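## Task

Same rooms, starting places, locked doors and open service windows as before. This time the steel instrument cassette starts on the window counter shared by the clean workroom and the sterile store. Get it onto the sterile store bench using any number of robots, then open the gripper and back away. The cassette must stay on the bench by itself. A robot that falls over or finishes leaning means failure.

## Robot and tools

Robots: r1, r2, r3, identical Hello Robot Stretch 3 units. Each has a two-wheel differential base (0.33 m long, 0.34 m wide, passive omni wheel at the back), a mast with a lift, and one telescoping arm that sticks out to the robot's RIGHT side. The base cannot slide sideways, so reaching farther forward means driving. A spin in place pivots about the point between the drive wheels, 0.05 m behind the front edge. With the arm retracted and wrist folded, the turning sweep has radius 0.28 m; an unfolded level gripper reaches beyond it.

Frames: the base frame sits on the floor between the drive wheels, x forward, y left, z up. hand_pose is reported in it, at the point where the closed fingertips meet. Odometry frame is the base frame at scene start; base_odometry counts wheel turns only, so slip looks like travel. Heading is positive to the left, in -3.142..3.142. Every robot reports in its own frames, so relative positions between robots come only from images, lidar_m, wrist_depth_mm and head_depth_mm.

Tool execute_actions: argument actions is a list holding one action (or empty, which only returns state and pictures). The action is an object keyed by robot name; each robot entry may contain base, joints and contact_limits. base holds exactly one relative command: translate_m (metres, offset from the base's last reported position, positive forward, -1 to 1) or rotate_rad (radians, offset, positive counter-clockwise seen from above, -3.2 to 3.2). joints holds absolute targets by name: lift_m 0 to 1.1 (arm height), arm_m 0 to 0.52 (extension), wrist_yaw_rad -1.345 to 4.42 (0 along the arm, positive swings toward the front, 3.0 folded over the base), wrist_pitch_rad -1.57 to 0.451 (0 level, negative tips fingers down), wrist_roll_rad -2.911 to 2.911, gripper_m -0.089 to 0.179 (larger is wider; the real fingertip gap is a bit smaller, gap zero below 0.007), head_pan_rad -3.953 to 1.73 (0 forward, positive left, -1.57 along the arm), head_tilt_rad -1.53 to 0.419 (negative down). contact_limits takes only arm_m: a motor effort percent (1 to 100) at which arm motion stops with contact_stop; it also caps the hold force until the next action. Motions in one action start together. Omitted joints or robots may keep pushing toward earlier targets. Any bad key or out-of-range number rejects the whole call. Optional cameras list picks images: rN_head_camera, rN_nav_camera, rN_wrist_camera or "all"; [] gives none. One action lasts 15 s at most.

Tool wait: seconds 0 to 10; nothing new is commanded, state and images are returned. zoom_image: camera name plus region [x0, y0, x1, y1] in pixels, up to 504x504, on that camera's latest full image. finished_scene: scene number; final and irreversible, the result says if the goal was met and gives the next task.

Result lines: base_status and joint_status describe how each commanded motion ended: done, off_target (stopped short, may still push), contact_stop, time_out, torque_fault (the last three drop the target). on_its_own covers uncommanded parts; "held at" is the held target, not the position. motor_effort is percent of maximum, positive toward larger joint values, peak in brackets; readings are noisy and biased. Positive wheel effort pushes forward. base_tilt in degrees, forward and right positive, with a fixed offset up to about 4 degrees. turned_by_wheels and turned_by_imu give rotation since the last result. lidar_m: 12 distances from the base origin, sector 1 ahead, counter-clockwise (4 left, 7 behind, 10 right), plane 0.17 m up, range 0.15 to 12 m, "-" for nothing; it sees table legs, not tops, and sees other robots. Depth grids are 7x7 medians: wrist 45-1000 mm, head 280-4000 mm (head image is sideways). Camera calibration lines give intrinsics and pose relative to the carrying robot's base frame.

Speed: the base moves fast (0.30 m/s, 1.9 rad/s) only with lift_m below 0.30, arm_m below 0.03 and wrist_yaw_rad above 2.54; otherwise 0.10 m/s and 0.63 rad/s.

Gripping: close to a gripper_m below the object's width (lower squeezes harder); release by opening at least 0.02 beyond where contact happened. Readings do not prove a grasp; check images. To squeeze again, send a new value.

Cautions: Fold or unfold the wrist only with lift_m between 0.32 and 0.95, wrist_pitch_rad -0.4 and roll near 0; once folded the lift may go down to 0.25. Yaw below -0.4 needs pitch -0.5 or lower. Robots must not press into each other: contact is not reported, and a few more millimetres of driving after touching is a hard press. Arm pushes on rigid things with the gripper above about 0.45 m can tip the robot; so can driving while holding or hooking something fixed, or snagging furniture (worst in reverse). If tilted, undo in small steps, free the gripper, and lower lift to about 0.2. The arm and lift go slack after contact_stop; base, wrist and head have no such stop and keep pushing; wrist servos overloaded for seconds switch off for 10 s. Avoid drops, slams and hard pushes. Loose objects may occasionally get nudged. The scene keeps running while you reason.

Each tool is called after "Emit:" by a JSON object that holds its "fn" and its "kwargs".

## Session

Emit:
{"fn": "execute_actions", "kwargs": {"actions": [], "cameras": ["r1_nav_camera","r2_nav_camera","r3_nav_camera"]}}

Scene clock: 0.00 s.
r1.base_odometry: x=+0.000 y=+0.000 heading=+0.000 (m, m, rad; r1's odometry frame)
r1.turned_by_wheels: +0.000 (rad since the last result)
r1.turned_by_imu: +0.000 (rad since the last result)
r1.base_tilt: forward=+0.4 right=-0.5 (deg)
r1.lidar_m: 2.01 3.90 0.81 1.19 1.22 1.23 0.99 0.90 0.91 1.12 1.60 1.60
r1.head_depth_mm: 1864 1859 1846 1849 1835 1847 1854 / 2007 2050 1852 - 2139 2030 2022 / 2197 2288 2072 - 2401 2269 2208 / 1910 2614 2384 2680 2608 2544 2266 / 2030 2983 2986 2971 2946 2929 2294 / 2246 3291 3508 3536 3454 3253 2270 / 2272 3648 3984 3961 - 3276 2275
r1.base_status: not commanded
r1.joint_positions: lift_m=+0.405 arm_m=+0.001 wrist_yaw_rad=+2.882 wrist_pitch_rad=-0.511 wrist_roll_rad=+0.009 gripper_m=+0.037 head_pan_rad=+0.004 head_tilt_rad=-0.014
r1.joint_status: not commanded
r1.motor_effort: left_wheel=+1 right_wheel=+0 lift_m=+31 arm_m=-1 wrist_yaw_rad=+0 wrist_pitch_rad=+5 wrist_roll_rad=+0 gripper_m=+0 head_pan_rad=+0 head_tilt_rad=+1 (%)
r1.hand_pose: x=+0.0332 y=+0.0585 z=+0.3971 quat_wxyz=(+0.267, +0.704, +0.088, +0.652) (m; r1's base frame)
r1.wrist_depth_mm: - - - - - - - / - - - - - - - / 939 - - - - - - / 811 - 849 861 859 889 890 / 690 - 727 712 757 739 745 / 603 596 - 618 649 638 636 / 528 536 - 548 533 555 561
r2.base_odometry: x=+0.000 y=+0.000 heading=+0.000 (m, m, rad; r2's odometry frame)
r2.turned_by_wheels: +0.000 (rad since the last result)
r2.turned_by_imu: +0.000 (rad since the last result)
r2.base_tilt: forward=+0.9 right=+0.0 (deg)
r2.lidar_m: 1.45 1.45 1.71 2.19 2.19 1.62 1.43 1.43 1.68 2.59 2.59 1.65
r2.head_depth_mm: 1622 1617 1626 1614 1605 1607 1601 / 1582 1555 1454 1585 1575 1543 1548 / 1532 1507 1414 - - 1484 1505 / 1487 1451 1372 - - 1457 1461 / 1442 1425 1335 - - 1411 1413 / 1404 1385 1302 - - 1378 1377 / 1359 1174 1267 - 3787 1340 1343
r2.base_status: not commanded
r2.joint_positions: lift_m=+0.367 arm_m=+0.000 wrist_yaw_rad=+2.981 wrist_pitch_rad=-0.513 wrist_roll_rad=+0.011 gripper_m=+0.037 head_pan_rad=-0.014 head_tilt_rad=+0.011
r2.joint_status: not commanded
r2.motor_effort: left_wheel=+1 right_wheel=+0 lift_m=+27 arm_m=+0 wrist_yaw_rad=+0 wrist_pitch_rad=+6 wrist_roll_rad=+0 gripper_m=+0 head_pan_rad=+0 head_tilt_rad=+2 (%)
r2.hand_pose: x=+0.0125 y=+0.0638 z=+0.3585 quat_wxyz=(+0.235, +0.700, +0.123, +0.664) (m; r2's base frame)
r2.wrist_depth_mm: - - - - - - - / - - - - - - - / - 983 978 990 951 943 920 / 792 809 798 791 755 764 745 / 669 666 - 651 669 628 633 / 569 570 - 576 - 557 546 / 498 - - - 488 483 481
r3.base_odometry: x=+0.000 y=+0.000 heading=+0.000 (m, m, rad; r3's odometry frame)
r3.turned_by_wheels: +0.000 (rad since the last result)
r3.turned_by_imu: +0.000 (rad since the last result)
r3.base_tilt: forward=-0.4 right=-0.8 (deg)
r3.lidar_m: 0.93 0.92 1.02 1.08 1.08 1.07 0.74 2.16 2.14 1.73 1.72 1.13
r3.head_depth_mm: 1044 1052 1058 1062 1070 1079 1087 / 1004 1008 1013 1018 1025 1031 1038 / 957 964 971 976 983 991 995 / 924 929 933 940 945 948 957 / 887 892 898 905 908 914 919 / 856 863 865 870 874 878 882 / 825 830 835 840 843 846 854
r3.base_status: not commanded
r3.joint_positions: lift_m=+0.302 arm_m=-0.003 wrist_yaw_rad=+2.892 wrist_pitch_rad=-0.442 wrist_roll_rad=+0.019 gripper_m=+0.037 head_pan_rad=+0.014 head_tilt_rad=-0.002
r3.joint_status: not commanded
r3.motor_effort: left_wheel=+0 right_wheel=-1 lift_m=+19 arm_m=+0 wrist_yaw_rad=+0 wrist_pitch_rad=+4 wrist_roll_rad=+0 gripper_m=-1 head_pan_rad=+0 head_tilt_rad=+2 (%)
r3.hand_pose: x=+0.0334 y=+0.0720 z=+0.3090 quat_wxyz=(+0.241, +0.710, +0.066, +0.659) (m; r3's base frame)
r3.wrist_depth_mm: - - - - - 909 742 / - - - - - 978 788 / 807 878 861 878 894 898 792 / 681 - 720 707 705 736 740 / 577 - 600 597 608 618 621 / 499 505 - 512 522 522 531 / - - - 461 449 455 460
pictures: r1_nav_camera (sideways: a quarter turn counterclockwise sets it upright), r2_nav_camera (sideways: a quarter turn counterclockwise sets it upright), r3_nav_camera (sideways: a quarter turn counterclockwise sets it upright)
camera_calibration (this result's frames):
r1_nav_camera: T_world_to_cam=[[-0.0253232, -0.0080255, 0.999647, -1.26001], [-0.0292585, -0.999533, -0.00876576, 0.0675019], [0.999251, -0.0294702, 0.0250765, -0.0813588], [0, 0, 0, 1]] pos_world=[0.0513655, 0.0549606, 1.2622]
r2_nav_camera: T_world_to_cam=[[-0.0643659, -0.0346823, 0.997324, -1.25021], [-0.0213388, -0.99912, -0.0361219, 0.0984578], [0.997698, -0.0236067, 0.0635692, -0.127801], [0, 0, 0, 1]] pos_world=[0.0491374, 0.0519941, 1.25854]
r3_nav_camera: T_world_to_cam=[[0.00426842, 0.00778696, 0.999961, -1.26018], [0.0128358, -0.999888, 0.0077316, 0.0418361], [0.999909, 0.0128023, -0.00436789, -0.0426506], [0, 0, 0, 1]] pos_world=[0.0474887, 0.0521904, 1.25962]
Images, in order (width x height): r1_nav_camera 672x504, r2_nav_camera 672x504, r3_nav_camera 672x504.

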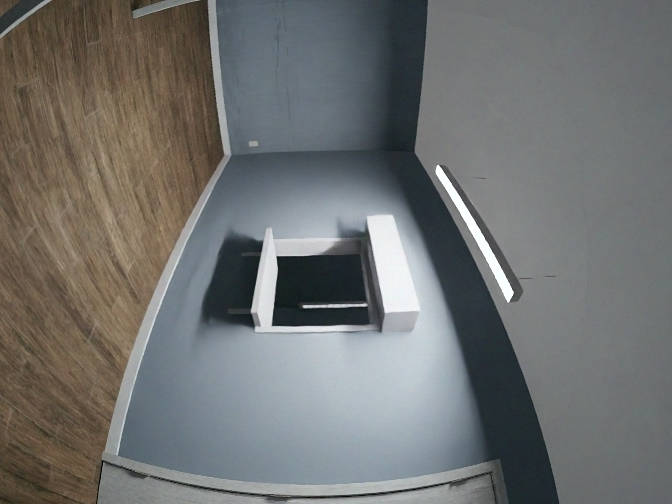

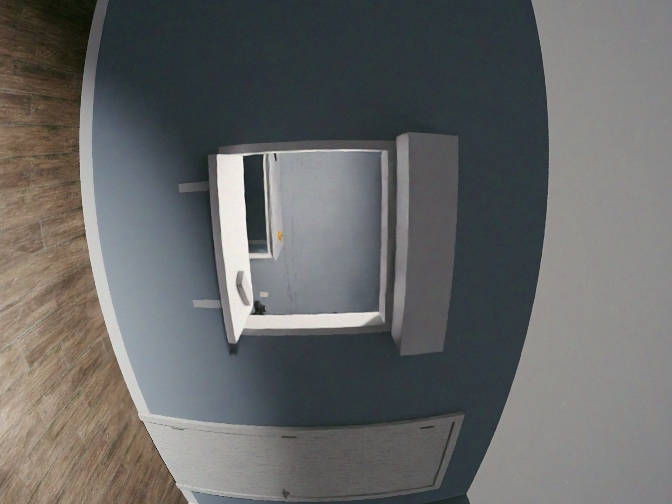

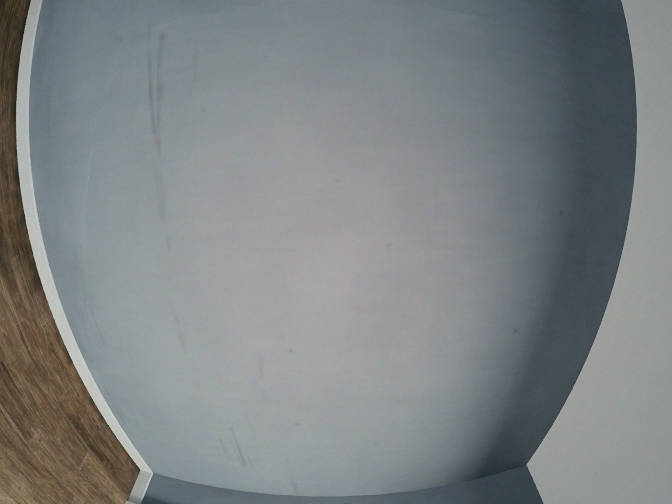

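Emit:
{"fn": "execute_actions", "kwargs": {"actions": [{"r3":{"base":{"rotate_rad":-1.31},"joints":{"lift_m":0.28}}}], "cameras": []}}

Emit:
{"fn": "execute_actions", "kwargs": {"actions": [{"r3":{"base":{"translate_m":1.0}}}], "cameras": []}}

Emit:
{"fn": "execute_actions", "kwargs": {"actions": [{"r3":{"base":{"rotate_rad":1.56}}}], "cameras": []}}

Emit:
{"fn": "execute_actions", "kwargs": {"actions": [{"r3":{"base":{"translate_m":-1.0}}}], "cameras": []}}

Emit:
{"fn": "execute_actions", "kwargs": {"actions": [{"r3":{"base":{"translate_m":-0.2},"joints":{"lift_m":0.9,"wrist_pitch_rad":-0.4,"head_pan_rad":-1.57,"head_tilt_rad":-0.7}}}], "cameras": ["r3_head_camera"]}}

Scene clock: 8.40 s.
r1.base_odometry: x=+0.000 y=+0.000 heading=+0.000 (m, m, rad; r1's odometry frame)
r1.turned_by_wheels: +0.000 (rad since the last result)
r1.turned_by_imu: +0.000 (rad since the last result)
r1.base_tilt: forward=+0.4 right=-0.5 (deg)
r1.lidar_m: 2.01 3.90 0.81 1.19 1.22 1.23 0.98 0.90 0.91 1.12 1.59 1.60
r1.head_depth_mm: 1872 1858 1844 1852 1847 1824 1838 / 2010 2057 1856 - 2109 2025 2022 / 2204 2290 2095 - 2380 2256 2211 / 1905 2561 2381 2680 2589 2574 2325 / 2020 2987 2981 2970 2947 2876 2287 / 2241 3245 3497 3470 3473 3231 2290 / 2266 3571 3968 - - 3309 2259
r1.base_status: not commanded
r1.joint_positions: lift_m=+0.405 arm_m=+0.001 wrist_yaw_rad=+2.882 wrist_pitch_rad=-0.511 wrist_roll_rad=+0.009 gripper_m=+0.037 head_pan_rad=+0.004 head_tilt_rad=-0.014
r1.joint_status: not commanded
r1.motor_effort: left_wheel=+0(0) right_wheel=+0(0) lift_m=+31(31) arm_m=-1(2) wrist_yaw_rad=+1(0) wrist_pitch_rad=+6(6) wrist_roll_rad=+0(0) gripper_m=+0(1) head_pan_rad=+0(1) head_tilt_rad=+0(1) (%)
r1.hand_pose: x=+0.0332 y=+0.0585 z=+0.3971 quat_wxyz=(+0.267, +0.704, +0.088, +0.652) (m; r1's base frame)
r1.wrist_depth_mm: - - - - - - - / - - - - - - - / 948 - - - - - - / 816 - 834 860 854 883 905 / 701 - 728 716 749 731 760 / 603 594 - 618 645 628 639 / 525 542 - 546 543 555 565
r2.base_odometry: x=+0.000 y=+0.000 heading=+0.000 (m, m, rad; r2's odometry frame)
r2.turned_by_wheels: +0.000 (rad since the last result)
r2.turned_by_imu: +0.000 (rad since the last result)
r2.base_tilt: forward=+0.7 right=+0.1 (deg)
r2.lidar_m: 1.45 1.45 1.71 2.19 2.19 1.62 1.43 1.43 1.69 2.58 2.59 1.65
r2.head_depth_mm: 1631 1628 1625 1608 1608 1609 1594 / 1579 1559 1453 1578 1574 1537 1546 / 1538 1503 1414 - - 1489 1505 / 1477 1458 1365 - - 1446 1457 / 1437 1420 1341 - - 1416 1417 / 1400 1387 1307 - - 1377 1378 / 1366 1172 1269 - 3790 1333 1341
r2.base_status: not commanded
r2.joint_positions: lift_m=+0.367 arm_m=+0.000 wrist_yaw_rad=+2.981 wrist_pitch_rad=-0.513 wrist_roll_rad=+0.011 gripper_m=+0.037 head_pan_rad=-0.014 head_tilt_rad=+0.011
r2.joint_status: not commanded
r2.motor_effort: left_wheel=+0(0) right_wheel=-1(0) lift_m=+27(27) arm_m=+0(0) wrist_yaw_rad=+1(1) wrist_pitch_rad=+6(6) wrist_roll_rad=+0(0) gripper_m=+0(0) head_pan_rad=+0(0) head_tilt_rad=+2(2) (%)
r2.hand_pose: x=+0.0125 y=+0.0638 z=+0.3585 quat_wxyz=(+0.235, +0.700, +0.123, +0.664) (m; r2's base frame)
r2.wrist_depth_mm: - - - - - - - / - - - - - - - / - - - 983 947 938 930 / 817 794 794 770 763 758 750 / 670 674 - 659 659 643 632 / 574 573 - 578 - 549 552 / 504 - - - 484 488 480
r3.base_odometry: x=+0.000 y=+0.000 heading=-1.310 (m, m, rad; r3's odometry frame)
r3.turned_by_wheels: -1.310 (rad since the last result)
r3.turned_by_imu: -1.329 (rad since the last result)
r3.base_tilt: forward=-0.5 right=-0.7 (deg)
r3.lidar_m: 1.73 1.45 0.98 0.92 0.94 1.15 1.08 1.09 1.07 0.75 2.75 1.86
r3.head_depth_mm: 1729 1738 1760 1774 1798 1806 1809 / 1714 1723 1745 1758 1768 1785 1800 / 1699 1707 1721 1733 1748 1765 1773 / 1686 1665 1687 1705 1721 1736 1743 / 1663 1666 1678 1682 1702 1722 1727 / 1642 1647 1659 1679 1680 1699 1718 / 1625 1628 1637 1652 1668 1680 1692
r3.base_status: done
r3.joint_positions: lift_m=+0.280 arm_m=-0.003 wrist_yaw_rad=+2.892 wrist_pitch_rad=-0.443 wrist_roll_rad=+0.019 gripper_m=+0.037 head_pan_rad=+0.014 head_tilt_rad=-0.002
r3.joint_status: all done
r3.motor_effort: left_wheel=+4(17) right_wheel=-4(10) lift_m=+13(14) arm_m=+0(0) wrist_yaw_rad=+0(0) wrist_pitch_rad=+4(4) wrist_roll_rad=+0(0) gripper_m=+0(0) head_pan_rad=+0(0) head_tilt_rad=+2(3) (%)
r3.hand_pose: x=+0.0334 y=+0.0719 z=+0.2874 quat_wxyz=(+0.241, +0.710, +0.066, +0.659) (m; r3's base frame)
r3.wrist_depth_mm: - 834 898 936 - - - / - 897 957 - - - - / 780 829 826 841 856 870 881 / 652 - 653 668 689 692 703 / 548 - 578 565 576 580 584 / 479 - - 491 494 497 508 / - - - 435 431 439 435
pictures: none
No camera images: the call's "cameras" was empty. Leave "cameras" out to get every camera's image.

Scene clock: 13.43 s.
r1.base_odometry: x=+0.000 y=+0.000 heading=+0.000 (m, m, rad; r1's odometry frame)
r1.turned_by_wheels: +0.000 (rad since the last result)
r1.turned_by_imu: +0.000 (rad since the last result)
r1.base_tilt: forward=+0.3 right=-0.5 (deg)
r1.lidar_m: 2.01 3.89 0.81 1.19 1.22 1.23 0.99 0.90 0.91 1.13 1.59 1.60
r1.head_depth_mm: 1856 1867 1847 1854 1840 1846 1854 / 2013 2050 1853 - 2136 2054 2015 / 2176 2280 2082 - 2393 2297 2205 / 1908 2577 2369 2694 2647 2590 2306 / 2015 2930 3002 2973 2972 2936 2313 / 2227 3327 3467 3488 3462 3215 2299 / 2259 3610 3947 3995 - 3252 2268
r1.base_status: not commanded
r1.joint_positions: lift_m=+0.405 arm_m=+0.001 wrist_yaw_rad=+2.882 wrist_pitch_rad=-0.511 wrist_roll_rad=+0.009 gripper_m=+0.037 head_pan_rad=+0.004 head_tilt_rad=-0.014
r1.joint_status: not commanded
r1.motor_effort: left_wheel=+1(0) right_wheel=+0(0) lift_m=+31(31) arm_m=+0(0) wrist_yaw_rad=+0(0) wrist_pitch_rad=+6(6) wrist_roll_rad=+0(0) gripper_m=+0(0) head_pan_rad=+0(1) head_tilt_rad=+1(1) (%)
r1.hand_pose: x=+0.0332 y=+0.0585 z=+0.3971 quat_wxyz=(+0.267, +0.704, +0.088, +0.652) (m; r1's base frame)
r1.wrist_depth_mm: - - - - - - - / - - - - - - - / 973 - - - - - - / 811 - 855 851 852 876 906 / 694 - 726 718 760 736 756 / 593 592 - 622 651 640 643 / 527 544 - 546 539 560 562
r2.base_odometry: x=+0.000 y=+0.000 heading=+0.000 (m, m, rad; r2's odometry frame)
r2.turned_by_wheels: +0.000 (rad since the last result)
r2.turned_by_imu: +0.000 (rad since the last result)
r2.base_tilt: forward=+0.8 right=-0.1 (deg)
r2.lidar_m: 1.45 1.45 1.71 2.19 2.19 1.62 1.43 1.43 1.68 2.58 2.58 1.65
r2.head_depth_mm: 1631 1624 1609 1613 1606 1612 1608 / 1577 1571 1453 1571 1578 1549 1551 / 1527 1501 1410 - - 1488 1507 / 1480 1460 1369 - - 1454 1468 / 1440 1424 1333 - - 1412 1414 / 1394 1381 1299 - - 1379 1375 / 1361 1172 1269 - 3742 1332 1346
r2.base_status: not commanded
r2.joint_positions: lift_m=+0.367 arm_m=+0.000 wrist_yaw_rad=+2.981 wrist_pitch_rad=-0.513 wrist_roll_rad=+0.011 gripper_m=+0.037 head_pan_rad=-0.014 head_tilt_rad=+0.011
r2.joint_status: not commanded
r2.motor_effort: left_wheel=+0(0) right_wheel=+0(1) lift_m=+26(26) arm_m=+0(0) wrist_yaw_rad=+0(2) wrist_pitch_rad=+6(6) wrist_roll_rad=+1(0) gripper_m=-1(1) head_pan_rad=+0(0) head_tilt_rad=+2(3) (%)
r2.hand_pose: x=+0.0125 y=+0.0638 z=+0.3585 quat_wxyz=(+0.235, +0.700, +0.123, +0.664) (m; r2's base frame)
r2.wrist_depth_mm: - - - - - - - / - - - - - - - / - - 986 981 957 933 924 / 795 812 782 775 776 750 756 / 666 665 - 649 658 638 633 / 569 570 - 575 - 554 544 / 504 - - - 487 484 476
r3.base_odometry: x=+0.258 y=-0.966 heading=-1.310 (m, m, rad; r3's odometry frame)
r3.turned_by_wheels: +0.000 (rad since the last result)
r3.turned_by_imu: +0.000 (rad since the last result)
r3.base_tilt: forward=-0.4 right=-0.9 (deg)
r3.lidar_m: 0.72 0.73 0.94 1.01 1.04 1.32 2.07 1.30 2.32 3.75 1.18 0.80
r3.head_depth_mm: 706 713 720 726 732 737 745 / 701 707 712 717 723 731 737 / 662 668 673 681 686 692 699 / 669 672 678 685 691 696 702 / 662 668 672 677 684 688 695 / 656 660 667 672 677 682 689 / 649 654 660 665 671 677 683
r3.base_status: done
r3.joint_positions: lift_m=+0.280 arm_m=-0.003 wrist_yaw_rad=+2.892 wrist_pitch_rad=-0.443 wrist_roll_rad=+0.019 gripper_m=+0.037 head_pan_rad=+0.014 head_tilt_rad=-0.002
r3.joint_status: not commanded
r3.motor_effort: left_wheel=+5(19) right_wheel=-5(8) lift_m=+13(13) arm_m=+0(0) wrist_yaw_rad=+2(2) wrist_pitch_rad=+4(4) wrist_roll_rad=+0(0) gripper_m=-1(0) head_pan_rad=+0(0) head_tilt_rad=+2(2) (%)
r3.hand_pose: x=+0.0334 y=+0.0719 z=+0.2874 quat_wxyz=(+0.241, +0.710, +0.066, +0.659) (m; r3's base frame)
r3.wrist_depth_mm: - 923 990 - - 856 663 / - 985 - - - 904 690 / 758 842 844 822 852 831 685 / 638 - 671 674 688 696 685 / 551 - 576 561 572 580 581 / 489 - - 492 493 494 503 / - - - 433 431 432 434
pictures: none
No camera images: the call's "cameras" was empty. Leave "cameras" out to get every camera's image.

Scene clock: 15.67 s.
r1.base_odometry: x=+0.000 y=+0.000 heading=+0.000 (m, m, rad; r1's odometry frame)
r1.turned_by_wheels: +0.000 (rad since the last result)
r1.turned_by_imu: +0.000 (rad since the last result)
r1.base_tilt: forward=+0.3 right=-0.5 (deg)
r1.lidar_m: 2.01 3.90 0.81 1.19 1.22 1.23 0.98 0.90 0.91 1.12 1.59 1.60
r1.head_depth_mm: 1861 1870 1860 1855 1835 1833 1836 / 2012 2070 1852 - 2137 2033 2043 / 2177 2276 2050 - 2398 2250 2204 / 1923 2556 2352 2706 2621 2556 2317 / 2013 2977 2994 2967 2968 2897 2293 / 2261 3256 3497 3478 3542 3220 2292 / 2281 3624 3970 - - 3271 2227
r1.base_status: not commanded
r1.joint_positions: lift_m=+0.405 arm_m=+0.001 wrist_yaw_rad=+2.882 wrist_pitch_rad=-0.511 wrist_roll_rad=+0.009 gripper_m=+0.037 head_pan_rad=+0.004 head_tilt_rad=-0.014
r1.joint_status: not commanded
r1.motor_effort: left_wheel=+1(1) right_wheel=+0(0) lift_m=+31(31) arm_m=-1(0) wrist_yaw_rad=+0(0) wrist_pitch_rad=+5(6) wrist_roll_rad=+0(0) gripper_m=+0(0) head_pan_rad=+0(0) head_tilt_rad=+1(1) (%)
r1.hand_pose: x=+0.0332 y=+0.0585 z=+0.3971 quat_wxyz=(+0.267, +0.704, +0.088, +0.652) (m; r1's base frame)
r1.wrist_depth_mm: - - - - - - - / - - - - - - - / 942 - - - - - - / 799 - 833 853 867 888 898 / 685 - 723 722 742 745 743 / 601 600 - 617 644 640 644 / 527 536 - 543 535 556 560
r2.base_odometry: x=+0.000 y=+0.000 heading=+0.000 (m, m, rad; r2's odometry frame)
r2.turned_by_wheels: +0.000 (rad since the last result)
r2.turned_by_imu: +0.000 (rad since the last result)
r2.base_tilt: forward=+0.8 right=+0.2 (deg)
r2.lidar_m: 1.45 1.45 1.71 2.19 2.19 1.62 1.43 1.43 1.69 2.58 2.59 1.65
r2.head_depth_mm: 1627 1620 1611 1614 1613 1606 1597 / 1575 1567 1453 1579 1570 1540 1546 / 1528 1509 1409 - - 1486 1503 / 1479 1459 1374 - - 1456 1462 / 1434 1424 1336 - - 1407 1415 / 1403 1384 1301 - - 1375 1375 / 1363 1174 1270 - 3821 1333 1350
r2.base_status: not commanded
r2.joint_positions: lift_m=+0.367 arm_m=+0.000 wrist_yaw_rad=+2.981 wrist_pitch_rad=-0.513 wrist_roll_rad=+0.011 gripper_m=+0.037 head_pan_rad=-0.014 head_tilt_rad=+0.011
r2.joint_status: not commanded
r2.motor_effort: left_wheel=+0(0) right_wheel=-1(1) lift_m=+27(27) arm_m=+0(0) wrist_yaw_rad=+0(0) wrist_pitch_rad=+6(6) wrist_roll_rad=+1(0) gripper_m=+0(1) head_pan_rad=+0(0) head_tilt_rad=+3(3) (%)
r2.hand_pose: x=+0.0125 y=+0.0638 z=+0.3585 quat_wxyz=(+0.235, +0.700, +0.123, +0.664) (m; r2's base frame)
r2.wrist_depth_mm: - - - - - - - / - - - - - - - / - 984 979 958 957 950 932 / 817 799 783 785 776 755 745 / 677 667 - 652 666 640 633 / 582 574 - 574 - 551 538 / 505 - - - 487 487 485
r3.base_odometry: x=+0.258 y=-0.966 heading=+0.250 (m, m, rad; r3's odometry frame)
r3.turned_by_wheels: +1.560 (rad since the last result)
r3.turned_by_imu: +1.584 (rad since the last result)
r3.base_tilt: forward=-0.5 right=-0.7 (deg)
r3.lidar_m: 1.02 1.03 1.31 2.08 2.08 2.31 3.75 1.18 0.80 0.72 0.73 0.93
r3.head_depth_mm: 989 998 1007 1016 1024 1034 1044 / 979 991 996 1003 1011 1020 1034 / 970 979 985 991 1003 1011 1018 / 964 966 974 985 993 999 1010 / 948 954 965 973 980 987 998 / 939 947 954 962 970 979 983 / 932 937 944 949 959 968 974
r3.base_status: done
r3.joint_positions: lift_m=+0.280 arm_m=-0.003 wrist_yaw_rad=+2.892 wrist_pitch_rad=-0.443 wrist_roll_rad=+0.019 gripper_m=+0.037 head_pan_rad=+0.014 head_tilt_rad=-0.002
r3.joint_status: not commanded
r3.motor_effort: left_wheel=-5(14) right_wheel=+2(13) lift_m=+13(13) arm_m=+0(0) wrist_yaw_rad=+0(0) wrist_pitch_rad=+4(4) wrist_roll_rad=+0(0) gripper_m=-1(1) head_pan_rad=+0(0) head_tilt_rad=+2(2) (%)
r3.hand_pose: x=+0.0334 y=+0.0719 z=+0.2874 quat_wxyz=(+0.241, +0.710, +0.066, +0.659) (m; r3's base frame)
r3.wrist_depth_mm: - - - - - - 937 / - - - - - - 958 / 761 832 854 844 843 865 864 / 657 - 665 686 685 688 717 / 545 - 580 569 571 581 589 / 484 - - 484 493 497 496 / - - - 436 425 432 439
pictures: none
No camera images: the call's "cameras" was empty. Leave "cameras" out to get every camera's image.

Scene clock: 20.70 s.
r1.base_odometry: x=+0.000 y=+0.000 heading=+0.000 (m, m, rad; r1's odometry frame)
r1.turned_by_wheels: +0.000 (rad since the last result)
r1.turned_by_imu: +0.000 (rad since the last result)
r1.base_tilt: forward=+0.5 right=-0.5 (deg)
r1.lidar_m: 2.01 3.90 0.81 1.19 1.22 1.23 0.98 0.90 0.90 1.13 1.59 1.60
r1.head_depth_mm: 1852 1850 1850 1846 1845 1812 1849 / 1994 2044 1861 - 2106 2035 2022 / 2190 2283 2060 - 2392 2260 2212 / 1934 2607 2358 2671 2623 2611 2298 / 1989 3012 2984 2966 2925 2952 2278 / 2231 3279 3543 3513 3470 3244 2258 / 2299 3602 3960 - - 3280 2279
r1.base_status: not commanded
r1.joint_positions: lift_m=+0.405 arm_m=+0.001 wrist_yaw_rad=+2.882 wrist_pitch_rad=-0.511 wrist_roll_rad=+0.009 gripper_m=+0.037 head_pan_rad=+0.004 head_tilt_rad=-0.014
r1.joint_status: not commanded
r1.motor_effort: left_wheel=+0(1) right_wheel=+0(0) lift_m=+31(31) arm_m=+0(0) wrist_yaw_rad=+0(0) wrist_pitch_rad=+6(6) wrist_roll_rad=+0(0) gripper_m=+0(1) head_pan_rad=-1(1) head_tilt_rad=+1(1) (%)
r1.hand_pose: x=+0.0332 y=+0.0585 z=+0.3971 quat_wxyz=(+0.267, +0.704, +0.088, +0.652) (m; r1's base frame)
r1.wrist_depth_mm: - - - - - - - / - - - - - - - / 955 - - - - - - / 811 - 830 861 855 903 890 / 694 - 718 700 747 739 741 / 600 599 - 624 639 632 638 / 530 536 - 541 547 562 564
r2.base_odometry: x=+0.000 y=+0.000 heading=+0.000 (m, m, rad; r2's odometry frame)
r2.turned_by_wheels: +0.000 (rad since the last result)
r2.turned_by_imu: +0.000 (rad since the last result)
r2.base_tilt: forward=+0.7 right=+0.1 (deg)
r2.lidar_m: 1.45 1.45 1.71 2.19 2.20 1.62 1.43 1.43 1.69 2.58 2.59 1.64
r2.head_depth_mm: 1623 1621 1612 1613 1601 1601 1604 / 1571 1561 1455 1574 1577 1548 1548 / 1539 1503 1408 - - 1491 1496 / 1479 1468 1369 - - 1456 1458 / 1441 1420 1335 - - 1413 1418 / 1405 1388 1299 - - 1377 1378 / 1366 1177 1272 - 3762 1333 1342
r2.base_status: not commanded
r2.joint_positions: lift_m=+0.367 arm_m=+0.000 wrist_yaw_rad=+2.981 wrist_pitch_rad=-0.513 wrist_roll_rad=+0.011 gripper_m=+0.037 head_pan_rad=-0.014 head_tilt_rad=+0.011
r2.joint_status: not commanded
r2.motor_effort: left_wheel=+0(0) right_wheel=-1(0) lift_m=+27(27) arm_m=+0(0) wrist_yaw_rad=+1(1) wrist_pitch_rad=+6(6) wrist_roll_rad=+0(0) gripper_m=-1(0) head_pan_rad=+0(0) head_tilt_rad=+3(2) (%)
r2.hand_pose: x=+0.0125 y=+0.0638 z=+0.3585 quat_wxyz=(+0.235, +0.700, +0.123, +0.664) (m; r2's base frame)
r2.wrist_depth_mm: - - - - - - - / - - - - - - - / - - 974 969 944 942 928 / 816 804 789 766 767 763 756 / 677 666 - 653 656 633 627 / 577 574 - 571 - 546 548 / 505 - - - 485 485 481
r3.base_odometry: x=-0.711 y=-1.214 heading=+0.250 (m, m, rad; r3's odometry frame)
r3.turned_by_wheels: +0.000 (rad since the last result)
r3.turned_by_imu: +0.002 (rad since the last result)
r3.base_tilt: forward=-0.6 right=-0.8 (deg)
r3.lidar_m: 2.02 2.04 2.12 1.08 1.71 1.48 2.75 1.35 0.91 0.85 0.86 1.10
r3.head_depth_mm: 1881 1931 1987 2027 2072 2101 1985 / 1994 2010 2028 2040 2063 2072 2074 / 1981 1992 2015 2041 2053 2057 2050 / 1934 1968 1993 2005 2022 2026 2030 / 1925 1963 1966 1995 1998 2013 2024 / 1913 1928 1944 1969 1984 1997 2006 / 1888 1901 1924 1945 1952 1973 1993
r3.base_status: done
r3.joint_positions: lift_m=+0.280 arm_m=-0.003 wrist_yaw_rad=+2.892 wrist_pitch_rad=-0.443 wrist_roll_rad=+0.019 gripper_m=+0.037 head_pan_rad=+0.014 head_tilt_rad=-0.002
r3.joint_status: not commanded
r3.motor_effort: left_wheel=-4(18) right_wheel=+3(7) lift_m=+13(13) arm_m=-1(0) wrist_yaw_rad=+1(0) wrist_pitch_rad=+4(4) wrist_roll_rad=+0(0) gripper_m=-1(1) head_pan_rad=+0(0) head_tilt_rad=+3(3) (%)
r3.hand_pose: x=+0.0334 y=+0.0718 z=+0.2873 quat_wxyz=(+0.241, +0.710, +0.066, +0.659) (m; r3's base frame)
r3.wrist_depth_mm: - - - - - - - / - - - - - - - / 767 834 836 841 851 863 906 / 647 - 661 673 689 703 708 / 540 - 563 573 578 576 585 / 487 - - 486 497 496 501 / - - - 425 429 433 435
pictures: none
No camera images: the call's "cameras" was empty. Leave "cameras" out to get every camera's image.

Scene clock: 27.17 s.
r1.base_odometry: x=+0.000 y=+0.000 heading=+0.000 (m, m, rad; r1's odometry frame)
r1.turned_by_wheels: +0.000 (rad since the last result)
r1.turned_by_imu: +0.000 (rad since the last result)
r1.base_tilt: forward=+0.4 right=-0.5 (deg)
r1.lidar_m: 2.01 3.90 0.80 1.19 1.22 1.23 0.98 0.90 0.91 1.13 1.59 1.60
r1.head_depth_mm: 1846 1850 1845 1848 1868 1846 1848 / 2025 2055 1849 - 2135 2022 2027 / 2179 2298 2077 - 2382 2254 2188 / 1925 2568 2383 2703 2608 2574 2309 / 2029 3021 2992 2915 3008 2897 2298 / 2259 3296 3511 3441 3499 3204 2275 / 2271 3565 3909 - 3997 3255 2223
r1.base_status: not commanded
r1.joint_positions: lift_m=+0.405 arm_m=+0.001 wrist_yaw_rad=+2.882 wrist_pitch_rad=-0.511 wrist_roll_rad=+0.009 gripper_m=+0.037 head_pan_rad=+0.004 head_tilt_rad=-0.014
r1.joint_status: not commanded
r1.motor_effort: left_wheel=+1(0) right_wheel=+0(0) lift_m=+31(31) arm_m=+0(1) wrist_yaw_rad=+0(0) wrist_pitch_rad=+6(6) wrist_roll_rad=+0(0) gripper_m=-1(1) head_pan_rad=+0(0) head_tilt_rad=+1(1) (%)
r1.hand_pose: x=+0.0332 y=+0.0585 z=+0.3971 quat_wxyz=(+0.267, +0.704, +0.088, +0.652) (m; r1's base frame)
r1.wrist_depth_mm: - - - - - - - / - - - - - - - / 951 - - - - - - / 801 - 845 844 867 864 892 / 691 - 730 728 743 742 758 / 606 596 - 615 650 635 638 / 531 536 - 547 539 556 561
r2.base_odometry: x=+0.000 y=+0.000 heading=+0.000 (m, m, rad; r2's odometry frame)
r2.turned_by_wheels: +0.000 (rad since the last result)
r2.turned_by_imu: +0.000 (rad since the last result)
r2.base_tilt: forward=+0.8 right=+0.1 (deg)
r2.lidar_m: 1.45 1.45 1.72 2.20 2.19 1.62 1.43 1.43 1.68 2.58 2.59 1.65
r2.head_depth_mm: 1631 1625 1618 1610 1614 1604 1595 / 1572 1561 1457 1576 1575 1542 1544 / 1529 1509 1408 - - 1489 1511 / 1484 1464 1362 - - 1448 1466 / 1444 1420 1334 - 3561 1414 1418 / 1405 1383 1298 - - 1375 1380 / 1361 1173 1273 - 3803 1330 1341
r2.base_status: not commanded
r2.joint_positions: lift_m=+0.367 arm_m=+0.000 wrist_yaw_rad=+2.981 wrist_pitch_rad=-0.513 wrist_roll_rad=+0.011 gripper_m=+0.037 head_pan_rad=-0.014 head_tilt_rad=+0.011
r2.joint_status: not commanded
r2.motor_effort: left_wheel=-1(0) right_wheel=+0(0) lift_m=+27(27) arm_m=+0(0) wrist_yaw_rad=+1(1) wrist_pitch_rad=+6(6) wrist_roll_rad=+0(1) gripper_m=-1(0) head_pan_rad=+0(0) head_tilt_rad=+3(2) (%)
r2.hand_pose: x=+0.0125 y=+0.0638 z=+0.3585 quat_wxyz=(+0.235, +0.700, +0.123, +0.664) (m; r2's base frame)
r2.wrist_depth_mm: - - - - - - - / - - - - - - - / - 994 - 957 957 928 909 / 801 803 794 780 763 769 742 / 674 659 - 655 658 638 629 / 575 573 - 576 - 551 539 / 502 - - - 483 486 481
r3.base_odometry: x=-0.905 y=-1.263 heading=+0.250 (m, m, rad; r3's odometry frame)
r3.turned_by_wheels: +0.000 (rad since the last result)
r3.turned_by_imu: +0.001 (rad since the last result)
r3.base_tilt: forward=-0.6 right=-0.7 (deg)
r3.lidar_m: 2.21 2.25 1.14 1.66 1.37 1.33 2.55 1.39 0.93 0.87 0.88 1.12
r3.head_depth_mm: 3634 1023 888 1199 1359 - 1138 / 3574 1089 863 1172 1378 - 1142 / 3477 1104 867 1148 1359 - - / 3444 1115 842 1126 1328 - 1152 / 3433 3428 848 1103 1303 - 1169 / 3388 3545 853 1084 1305 1369 1185 / 3336 3521 829 1064 1275 1377 1187
r3.base_status: done
r3.joint_positions: lift_m=+0.900 arm_m=-0.003 wrist_yaw_rad=+2.892 wrist_pitch_rad=-0.422 wrist_roll_rad=+0.019 gripper_m=+0.037 head_pan_rad=-1.563 head_tilt_rad=-0.691
r3.joint_status: all done
r3.motor_effort: left_wheel=-4(19) right_wheel=+3(9) lift_m=+24(24) arm_m=+0(1) wrist_yaw_rad=-1(1) wrist_pitch_rad=+6(7) wrist_roll_rad=+0(0) gripper_m=+0(1) head_pan_rad=-3(34) head_tilt_rad=-6(50) (%)
r3.hand_pose: x=+0.0340 y=+0.0745 z=+0.9114 quat_wxyz=(+0.234, +0.710, +0.059, +0.661) (m; r3's base frame)
r3.wrist_depth_mm: - - - - - - - / - - - - - - - / - - - - - - - / - - - - - - - / - - - - - - - / - - - - - - - / - - - - - - -
pictures: r3_head_camera (sideways: a quarter turn clockwise sets it upright)
camera_calibration (this result's frames):
r3_head_camera: T_world_to_cam=[[0.0477136, 0.663117, -0.746993, 0.99496], [0.998861, -0.03108, 0.0362112, -0.0564753], [0.000795734, -0.74787, -0.663845, 0.82473], [0, 0, 0, 1]] pos_world=[0.00828161, -0.0447397, 1.29277]
Images, in order (width x height): r3_head_camera 896x504.

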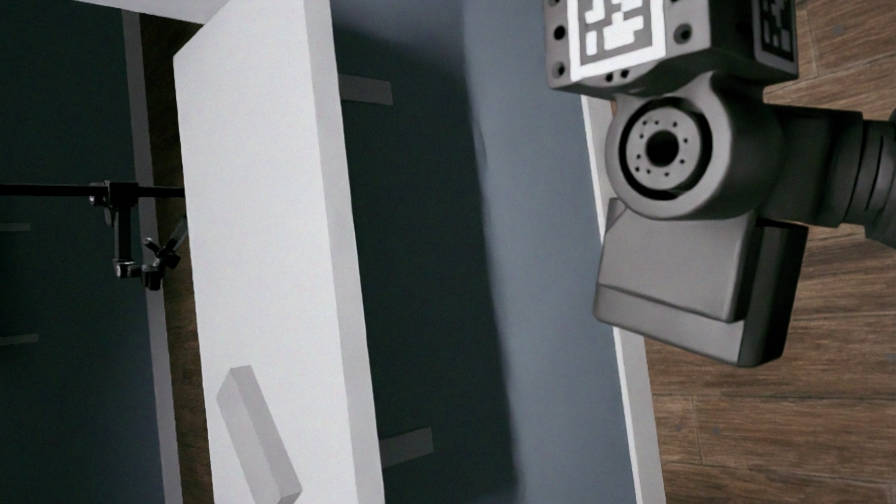

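Emit:
{"fn": "execute_actions", "kwargs": {"actions": [{"r3":{"base":{"rotate_rad":-0.9}}}], "cameras": []}}

Emit:
{"fn": "execute_actions", "kwargs": {"actions": [{"r3":{"base":{"translate_m":0.5}}}], "cameras": []}}

Emit:
{"fn": "execute_actions", "kwargs": {"actions": [{"r3":{"base":{"rotate_rad":1.02},"joints":{"head_tilt_rad":-0.9}}}], "cameras": ["r3_head_camera"]}}

Scene clock: 34.33 s.
r1.base_odometry: x=+0.000 y=+0.000 heading=+0.000 (m, m, rad; r1's odometry frame)
r1.turned_by_wheels: +0.000 (rad since the last result)
r1.turned_by_imu: +0.000 (rad since the last result)
r1.base_tilt: forward=+0.3 right=-0.5 (deg)
r1.lidar_m: 2.01 3.90 0.81 1.19 1.22 1.23 0.98 0.90 0.91 1.12 1.59 1.60
r1.head_depth_mm: 1867 1864 1862 1854 1857 1842 1813 / 2013 2062 1842 - 2127 2037 2030 / 2181 2285 2084 - 2373 2278 2207 / 1922 2571 2363 2677 2632 2600 2306 / 2029 2969 2961 2993 2971 2909 2289 / 2238 3273 3491 3540 3534 3252 2277 / 2272 3640 3943 - - 3318 2256
r1.base_status: not commanded
r1.joint_positions: lift_m=+0.405 arm_m=+0.001 wrist_yaw_rad=+2.882 wrist_pitch_rad=-0.511 wrist_roll_rad=+0.009 gripper_m=+0.037 head_pan_rad=+0.004 head_tilt_rad=-0.014
r1.joint_status: not commanded
r1.motor_effort: left_wheel=+1(0) right_wheel=+0(0) lift_m=+31(31) arm_m=-1(0) wrist_yaw_rad=+0(0) wrist_pitch_rad=+6(6) wrist_roll_rad=+0(0) gripper_m=+1(1) head_pan_rad=+0(1) head_tilt_rad=+1(1) (%)
r1.hand_pose: x=+0.0332 y=+0.0585 z=+0.3971 quat_wxyz=(+0.267, +0.704, +0.088, +0.652) (m; r1's base frame)
r1.wrist_depth_mm: - - - - - - - / - - - - - - - / 946 - - - - - - / 821 - 841 848 874 900 904 / 692 - 719 718 749 740 749 / 603 595 - 620 657 638 636 / 530 542 - 545 538 558 560
r2.base_odometry: x=+0.000 y=+0.000 heading=+0.000 (m, m, rad; r2's odometry frame)
r2.turned_by_wheels: +0.000 (rad since the last result)
r2.turned_by_imu: +0.000 (rad since the last result)
r2.base_tilt: forward=+0.8 right=+0.1 (deg)
r2.lidar_m: 1.45 1.45 1.72 2.19 2.19 1.62 1.43 1.43 1.69 2.58 2.59 1.65
r2.head_depth_mm: 1622 1623 1613 1617 1607 1600 1598 / 1580 1567 1452 1584 1574 1539 1540 / 1530 1504 1411 - - 1497 1506 / 1486 1466 1376 - - 1457 1466 / 1447 1417 1338 - - 1411 1416 / 1397 1385 1301 - - 1380 1370 / 1365 1175 1270 - 3802 1338 1344
r2.base_status: not commanded
r2.joint_positions: lift_m=+0.367 arm_m=+0.000 wrist_yaw_rad=+2.981 wrist_pitch_rad=-0.513 wrist_roll_rad=+0.011 gripper_m=+0.037 head_pan_rad=-0.014 head_tilt_rad=+0.011
r2.joint_status: not commanded
r2.motor_effort: left_wheel=+0(0) right_wheel=-1(1) lift_m=+26(26) arm_m=+0(0) wrist_yaw_rad=+0(0) wrist_pitch_rad=+6(6) wrist_roll_rad=+1(0) gripper_m=+0(0) head_pan_rad=+0(0) head_tilt_rad=+3(2) (%)
r2.hand_pose: x=+0.0125 y=+0.0638 z=+0.3585 quat_wxyz=(+0.235, +0.700, +0.123, +0.664) (m; r2's base frame)
r2.wrist_depth_mm: - - - - - - - / - - - - - - - / - - 978 961 939 934 912 / 811 796 795 791 786 760 742 / 681 668 - 662 661 643 632 / 583 572 - 580 - 547 544 / 507 - - - 488 483 477
r3.base_odometry: x=-0.905 y=-1.263 heading=-0.650 (m, m, rad; r3's odometry frame)
r3.turned_by_wheels: -0.900 (rad since the last result)
r3.turned_by_imu: -0.914 (rad since the last result)
r3.base_tilt: forward=-0.3 right=-0.7 (deg)
r3.lidar_m: 0.91 1.29 2.22 2.33 1.70 1.66 1.33 2.62 2.55 1.18 0.89 0.87
r3.head_depth_mm: 2238 2503 2415 1890 1673 - 1138 / 2151 2512 2438 1922 1618 - 1141 / 1732 1979 2223 1913 1631 - - / 1453 1622 1848 1888 1636 - 1152 / 1251 1372 1520 1730 1641 - 1168 / 1096 1188 1307 1443 1538 1373 1183 / 973 1049 1143 1241 1365 1371 1187
r3.base_status: done
r3.joint_positions: lift_m=+0.900 arm_m=-0.003 wrist_yaw_rad=+2.892 wrist_pitch_rad=-0.422 wrist_roll_rad=+0.019 gripper_m=+0.037 head_pan_rad=-1.563 head_tilt_rad=-0.691
r3.joint_status: not commanded
r3.motor_effort: left_wheel=+4(12) right_wheel=-5(9) lift_m=+23(23) arm_m=-1(0) wrist_yaw_rad=-1(0) wrist_pitch_rad=+6(6) wrist_roll_rad=+0(0) gripper_m=-1(1) head_pan_rad=-3(3) head_tilt_rad=-6(5) (%)
r3.hand_pose: x=+0.0340 y=+0.0745 z=+0.9114 quat_wxyz=(+0.234, +0.710, +0.059, +0.661) (m; r3's base frame)
r3.wrist_depth_mm: - - - - - - - / - - - - - - - / - - - - - - - / - - - - - - - / - - - - - - - / - - - - - - - / - - - - - - -
pictures: none
No camera images: the call's "cameras" was empty. Leave "cameras" out to get every camera's image.

Scene clock: 40.63 s.
r1.base_odometry: x=+0.000 y=+0.000 heading=+0.000 (m, m, rad; r1's odometry frame)
r1.turned_by_wheels: +0.000 (rad since the last result)
r1.turned_by_imu: +0.000 (rad since the last result)
r1.base_tilt: forward=+0.4 right=-0.5 (deg)
r1.lidar_m: 2.01 3.90 0.81 1.19 1.22 1.23 0.99 0.90 0.91 1.13 1.59 1.60
r1.head_depth_mm: 1860 1852 1842 1849 1856 1854 1829 / 2025 2049 1830 - 2122 2022 2019 / 2185 2303 2086 - 2345 2280 2187 / 1919 2590 2357 2662 2644 2581 2297 / 2032 2943 2944 2998 2933 2908 2302 / 2222 3310 3485 3494 3526 3278 2280 / 2294 3592 3980 3984 - 3263 2267
r1.base_status: not commanded
r1.joint_positions: lift_m=+0.405 arm_m=+0.001 wrist_yaw_rad=+2.882 wrist_pitch_rad=-0.511 wrist_roll_rad=+0.009 gripper_m=+0.037 head_pan_rad=+0.004 head_tilt_rad=-0.014
r1.joint_status: not commanded
r1.motor_effort: left_wheel=+1(1) right_wheel=+0(0) lift_m=+31(31) arm_m=-1(1) wrist_yaw_rad=+0(0) wrist_pitch_rad=+6(6) wrist_roll_rad=+0(0) gripper_m=+0(1) head_pan_rad=-1(0) head_tilt_rad=+1(1) (%)
r1.hand_pose: x=+0.0332 y=+0.0585 z=+0.3971 quat_wxyz=(+0.267, +0.704, +0.088, +0.652) (m; r1's base frame)
r1.wrist_depth_mm: - - - - - - - / - - - - - - - / 947 - - - - - - / 815 - 851 841 876 880 900 / 693 - 723 718 754 736 755 / 597 593 - 619 645 633 650 / 527 535 - 548 540 560 562
r2.base_odometry: x=+0.000 y=+0.000 heading=+0.000 (m, m, rad; r2's odometry frame)
r2.turned_by_wheels: +0.000 (rad since the last result)
r2.turned_by_imu: +0.000 (rad since the last result)
r2.base_tilt: forward=+0.8 right=+0.1 (deg)
r2.lidar_m: 1.45 1.45 1.72 2.19 2.20 1.62 1.43 1.43 1.69 2.57 2.58 1.65
r2.head_depth_mm: 1624 1617 1620 1615 1608 1607 1595 / 1577 1560 1454 1573 1574 1545 1544 / 1530 1504 1406 - - 1477 1500 / 1488 1448 1368 - 3551 1454 1453 / 1438 1416 1335 - - 1409 1421 / 1396 1384 1300 - - 1376 1382 / 1368 1174 1274 - 3753 1337 1344
r2.base_status: not commanded
r2.joint_positions: lift_m=+0.367 arm_m=+0.000 wrist_yaw_rad=+2.981 wrist_pitch_rad=-0.513 wrist_roll_rad=+0.011 gripper_m=+0.037 head_pan_rad=-0.014 head_tilt_rad=+0.011
r2.joint_status: not commanded
r2.motor_effort: left_wheel=+0(0) right_wheel=+0(1) lift_m=+27(27) arm_m=+0(0) wrist_yaw_rad=+1(1) wrist_pitch_rad=+6(6) wrist_roll_rad=+0(0) gripper_m=-1(1) head_pan_rad=+0(0) head_tilt_rad=+3(2) (%)
r2.hand_pose: x=+0.0125 y=+0.0638 z=+0.3585 quat_wxyz=(+0.235, +0.700, +0.123, +0.664) (m; r2's base frame)
r2.wrist_depth_mm: - - - - - - - / - - - - - - - / 994 996 - 989 963 934 938 / 798 811 781 775 762 773 744 / 668 667 - 649 662 635 636 / 575 565 - 581 - 551 538 / 498 - - - 486 485 481
r3.base_odometry: x=-0.506 y=-1.565 heading=-0.650 (m, m, rad; r3's odometry frame)
r3.turned_by_wheels: +0.000 (rad since the last result)
r3.turned_by_imu: +0.000 (rad since the last result)
r3.base_tilt: forward=-0.5 right=-0.8 (deg)
r3.lidar_m: 0.47 0.66 1.95 2.04 2.45 1.46 1.83 2.89 1.51 0.61 0.46 0.44
r3.head_depth_mm: 1392 1747 2169 1897 1673 - 1136 / 1064 1257 1535 1807 1618 - 1142 / 856 981 832 1374 1540 - - / 737 836 807 698 1211 - 1155 / 784 920 814 639 945 - 1156 / 3307 3461 822 643 543 901 1039 / 3548 3552 828 648 531 484 840
r3.base_status: done
r3.joint_positions: lift_m=+0.900 arm_m=-0.003 wrist_yaw_rad=+2.892 wrist_pitch_rad=-0.422 wrist_roll_rad=+0.019 gripper_m=+0.037 head_pan_rad=-1.563 head_tilt_rad=-0.691
r3.joint_status: not commanded
r3.motor_effort: left_wheel=+4(12) right_wheel=-5(5) lift_m=+23(23) arm_m=+0(0) wrist_yaw_rad=+1(1) wrist_pitch_rad=+6(6) wrist_roll_rad=+0(0) gripper_m=-1(1) head_pan_rad=-2(2) head_tilt_rad=-5(6) (%)
r3.hand_pose: x=+0.0340 y=+0.0745 z=+0.9114 quat_wxyz=(+0.234, +0.710, +0.059, +0.661) (m; r3's base frame)
r3.wrist_depth_mm: - - - - - - - / - - - - - - 908 / - - - - - - 861 / - - - - - - 806 / - - - - - - 784 / - - - - - - 745 / - - - - - - 692
pictures: none
No camera images: the call's "cameras" was empty. Leave "cameras" out to get every camera's image.

Scene clock: 43.30 s.
r1.base_odometry: x=+0.000 y=+0.000 heading=+0.000 (m, m, rad; r1's odometry frame)
r1.turned_by_wheels: +0.000 (rad since the last result)
r1.turned_by_imu: +0.000 (rad since the last result)
r1.base_tilt: forward=+0.4 right=-0.5 (deg)
r1.lidar_m: 2.01 3.90 0.81 1.19 1.22 1.23 0.98 0.90 0.91 1.13 1.59 1.60
r1.head_depth_mm: 1841 1848 1843 1819 1846 1841 1830 / 2022 2036 1853 - 2093 2034 2037 / 2171 2296 2105 - 2391 2269 2211 / 1913 2623 2344 2697 2579 2569 2301 / 2037 2956 2980 2940 2945 2917 2306 / 2240 3283 3480 3458 3517 3266 2247 / 2252 3536 3916 - - 3298 2244
r1.base_status: not commanded
r1.joint_positions: lift_m=+0.405 arm_m=+0.001 wrist_yaw_rad=+2.882 wrist_pitch_rad=-0.511 wrist_roll_rad=+0.009 gripper_m=+0.037 head_pan_rad=+0.004 head_tilt_rad=-0.014
r1.joint_status: not commanded
r1.motor_effort: left_wheel=+1(1) right_wheel=+0(0) lift_m=+31(31) arm_m=+0(0) wrist_yaw_rad=+0(0) wrist_pitch_rad=+6(6) wrist_roll_rad=+0(0) gripper_m=+0(1) head_pan_rad=-1(1) head_tilt_rad=+1(1) (%)
r1.hand_pose: x=+0.0332 y=+0.0585 z=+0.3971 quat_wxyz=(+0.267, +0.704, +0.088, +0.652) (m; r1's base frame)
r1.wrist_depth_mm: - - - - - - - / - - - - - - - / 955 - - - - - - / 818 - 839 861 882 880 899 / 696 - 729 726 744 744 734 / 600 597 - 621 653 630 641 / 527 538 - 548 538 553 558
r2.base_odometry: x=+0.000 y=+0.000 heading=+0.000 (m, m, rad; r2's odometry frame)
r2.turned_by_wheels: +0.000 (rad since the last result)
r2.turned_by_imu: +0.000 (rad since the last result)
r2.base_tilt: forward=+0.7 right=+0.0 (deg)
r2.lidar_m: 1.45 1.45 1.72 2.19 2.19 1.62 1.43 1.43 1.69 2.58 2.59 1.65
r2.head_depth_mm: 1622 1629 1611 1621 1611 1602 1591 / 1572 1564 1439 1578 1574 1538 1541 / 1526 1515 1412 - - 1495 1503 / 1485 1472 1369 - - 1457 1460 / 1446 1420 1334 - - 1414 1419 / 1393 1390 1297 - - 1376 1384 / 1366 1174 1273 - 3825 1335 1343
r2.base_status: not commanded
r2.joint_positions: lift_m=+0.367 arm_m=+0.000 wrist_yaw_rad=+2.981 wrist_pitch_rad=-0.513 wrist_roll_rad=+0.011 gripper_m=+0.037 head_pan_rad=-0.014 head_tilt_rad=+0.011
r2.joint_status: not commanded
r2.motor_effort: left_wheel=-1(1) right_wheel=+0(1) lift_m=+27(27) arm_m=+0(0) wrist_yaw_rad=+1(1) wrist_pitch_rad=+6(6) wrist_roll_rad=+0(0) gripper_m=-1(1) head_pan_rad=+0(0) head_tilt_rad=+3(2) (%)
r2.hand_pose: x=+0.0125 y=+0.0638 z=+0.3585 quat_wxyz=(+0.235, +0.700, +0.123, +0.664) (m; r2's base frame)
r2.wrist_depth_mm: - - - - - - - / - - - - - - - / - - - 992 940 928 921 / 804 810 781 775 772 759 752 / 675 669 - 655 659 650 629 / 579 570 - 575 - 554 550 / 507 - - - 486 486 479
r3.base_odometry: x=-0.506 y=-1.565 heading=+0.370 (m, m, rad; r3's odometry frame)
r3.turned_by_wheels: +1.020 (rad since the last result)
r3.turned_by_imu: +1.037 (rad since the last result)
r3.base_tilt: forward=-0.6 right=-0.8 (deg)
r3.lidar_m: 1.71 2.03 2.45 1.46 1.82 2.91 1.64 0.62 0.46 0.44 0.46 0.64
r3.head_depth_mm: 2599 715 594 - - 1212 1110 / 2709 719 580 531 - 1216 1143 / 2829 723 563 533 - - - / 2844 728 593 540 - 1210 - / 2779 675 580 600 - 1215 1125 / 379 437 538 679 919 1216 1124 / 379 445 538 677 916 1221 1137
r3.base_status: done
r3.joint_positions: lift_m=+0.900 arm_m=-0.003 wrist_yaw_rad=+2.892 wrist_pitch_rad=-0.422 wrist_roll_rad=+0.019 gripper_m=+0.037 head_pan_rad=-1.563 head_tilt_rad=-0.889
r3.joint_status: all done
r3.motor_effort: left_wheel=-4(11) right_wheel=+3(7) lift_m=+23(23) arm_m=-1(1) wrist_yaw_rad=+1(0) wrist_pitch_rad=+6(6) wrist_roll_rad=+0(0) gripper_m=-1(1) head_pan_rad=-2(3) head_tilt_rad=-7(29) (%)
r3.hand_pose: x=+0.0340 y=+0.0745 z=+0.9114 quat_wxyz=(+0.234, +0.710, +0.059, +0.661) (m; r3's base frame)
r3.wrist_depth_mm: - - - - - - - / - - - - - - - / - - - - - - - / - - - - - - - / - - - - - - - / - - - - - - - / - - - - - - -
pictures: r3_head_camera (sideways: a quarter turn clockwise sets it upright)
camera_calibration (this result's frames):
r3_head_camera: T_world_to_cam=[[0.0468089, 0.79688, -0.602322, 0.806446], [0.998904, -0.037614, 0.0278651, -0.0456016], [-0.000450598, -0.602966, -0.797767, 0.998901], [0, 0, 0, 1]] pos_world=[0.00825289, -0.0420522, 1.2839]
Images, in order (width x height): r3_head_camera 896x504.

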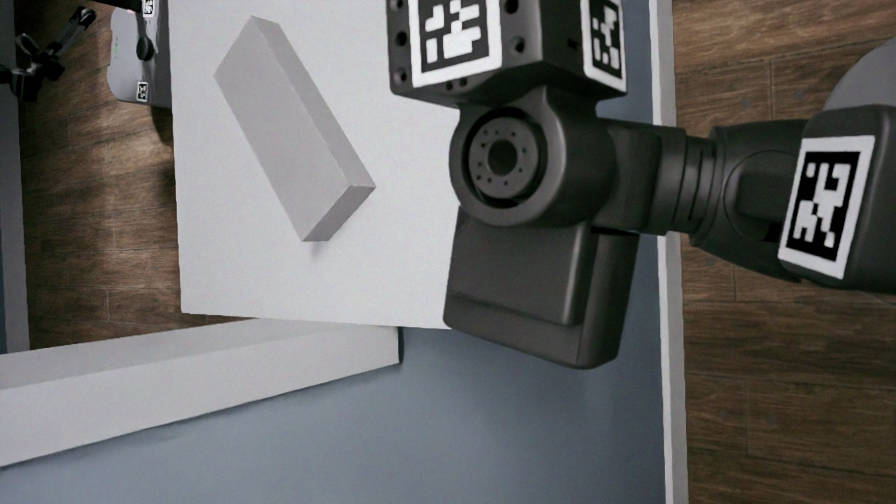

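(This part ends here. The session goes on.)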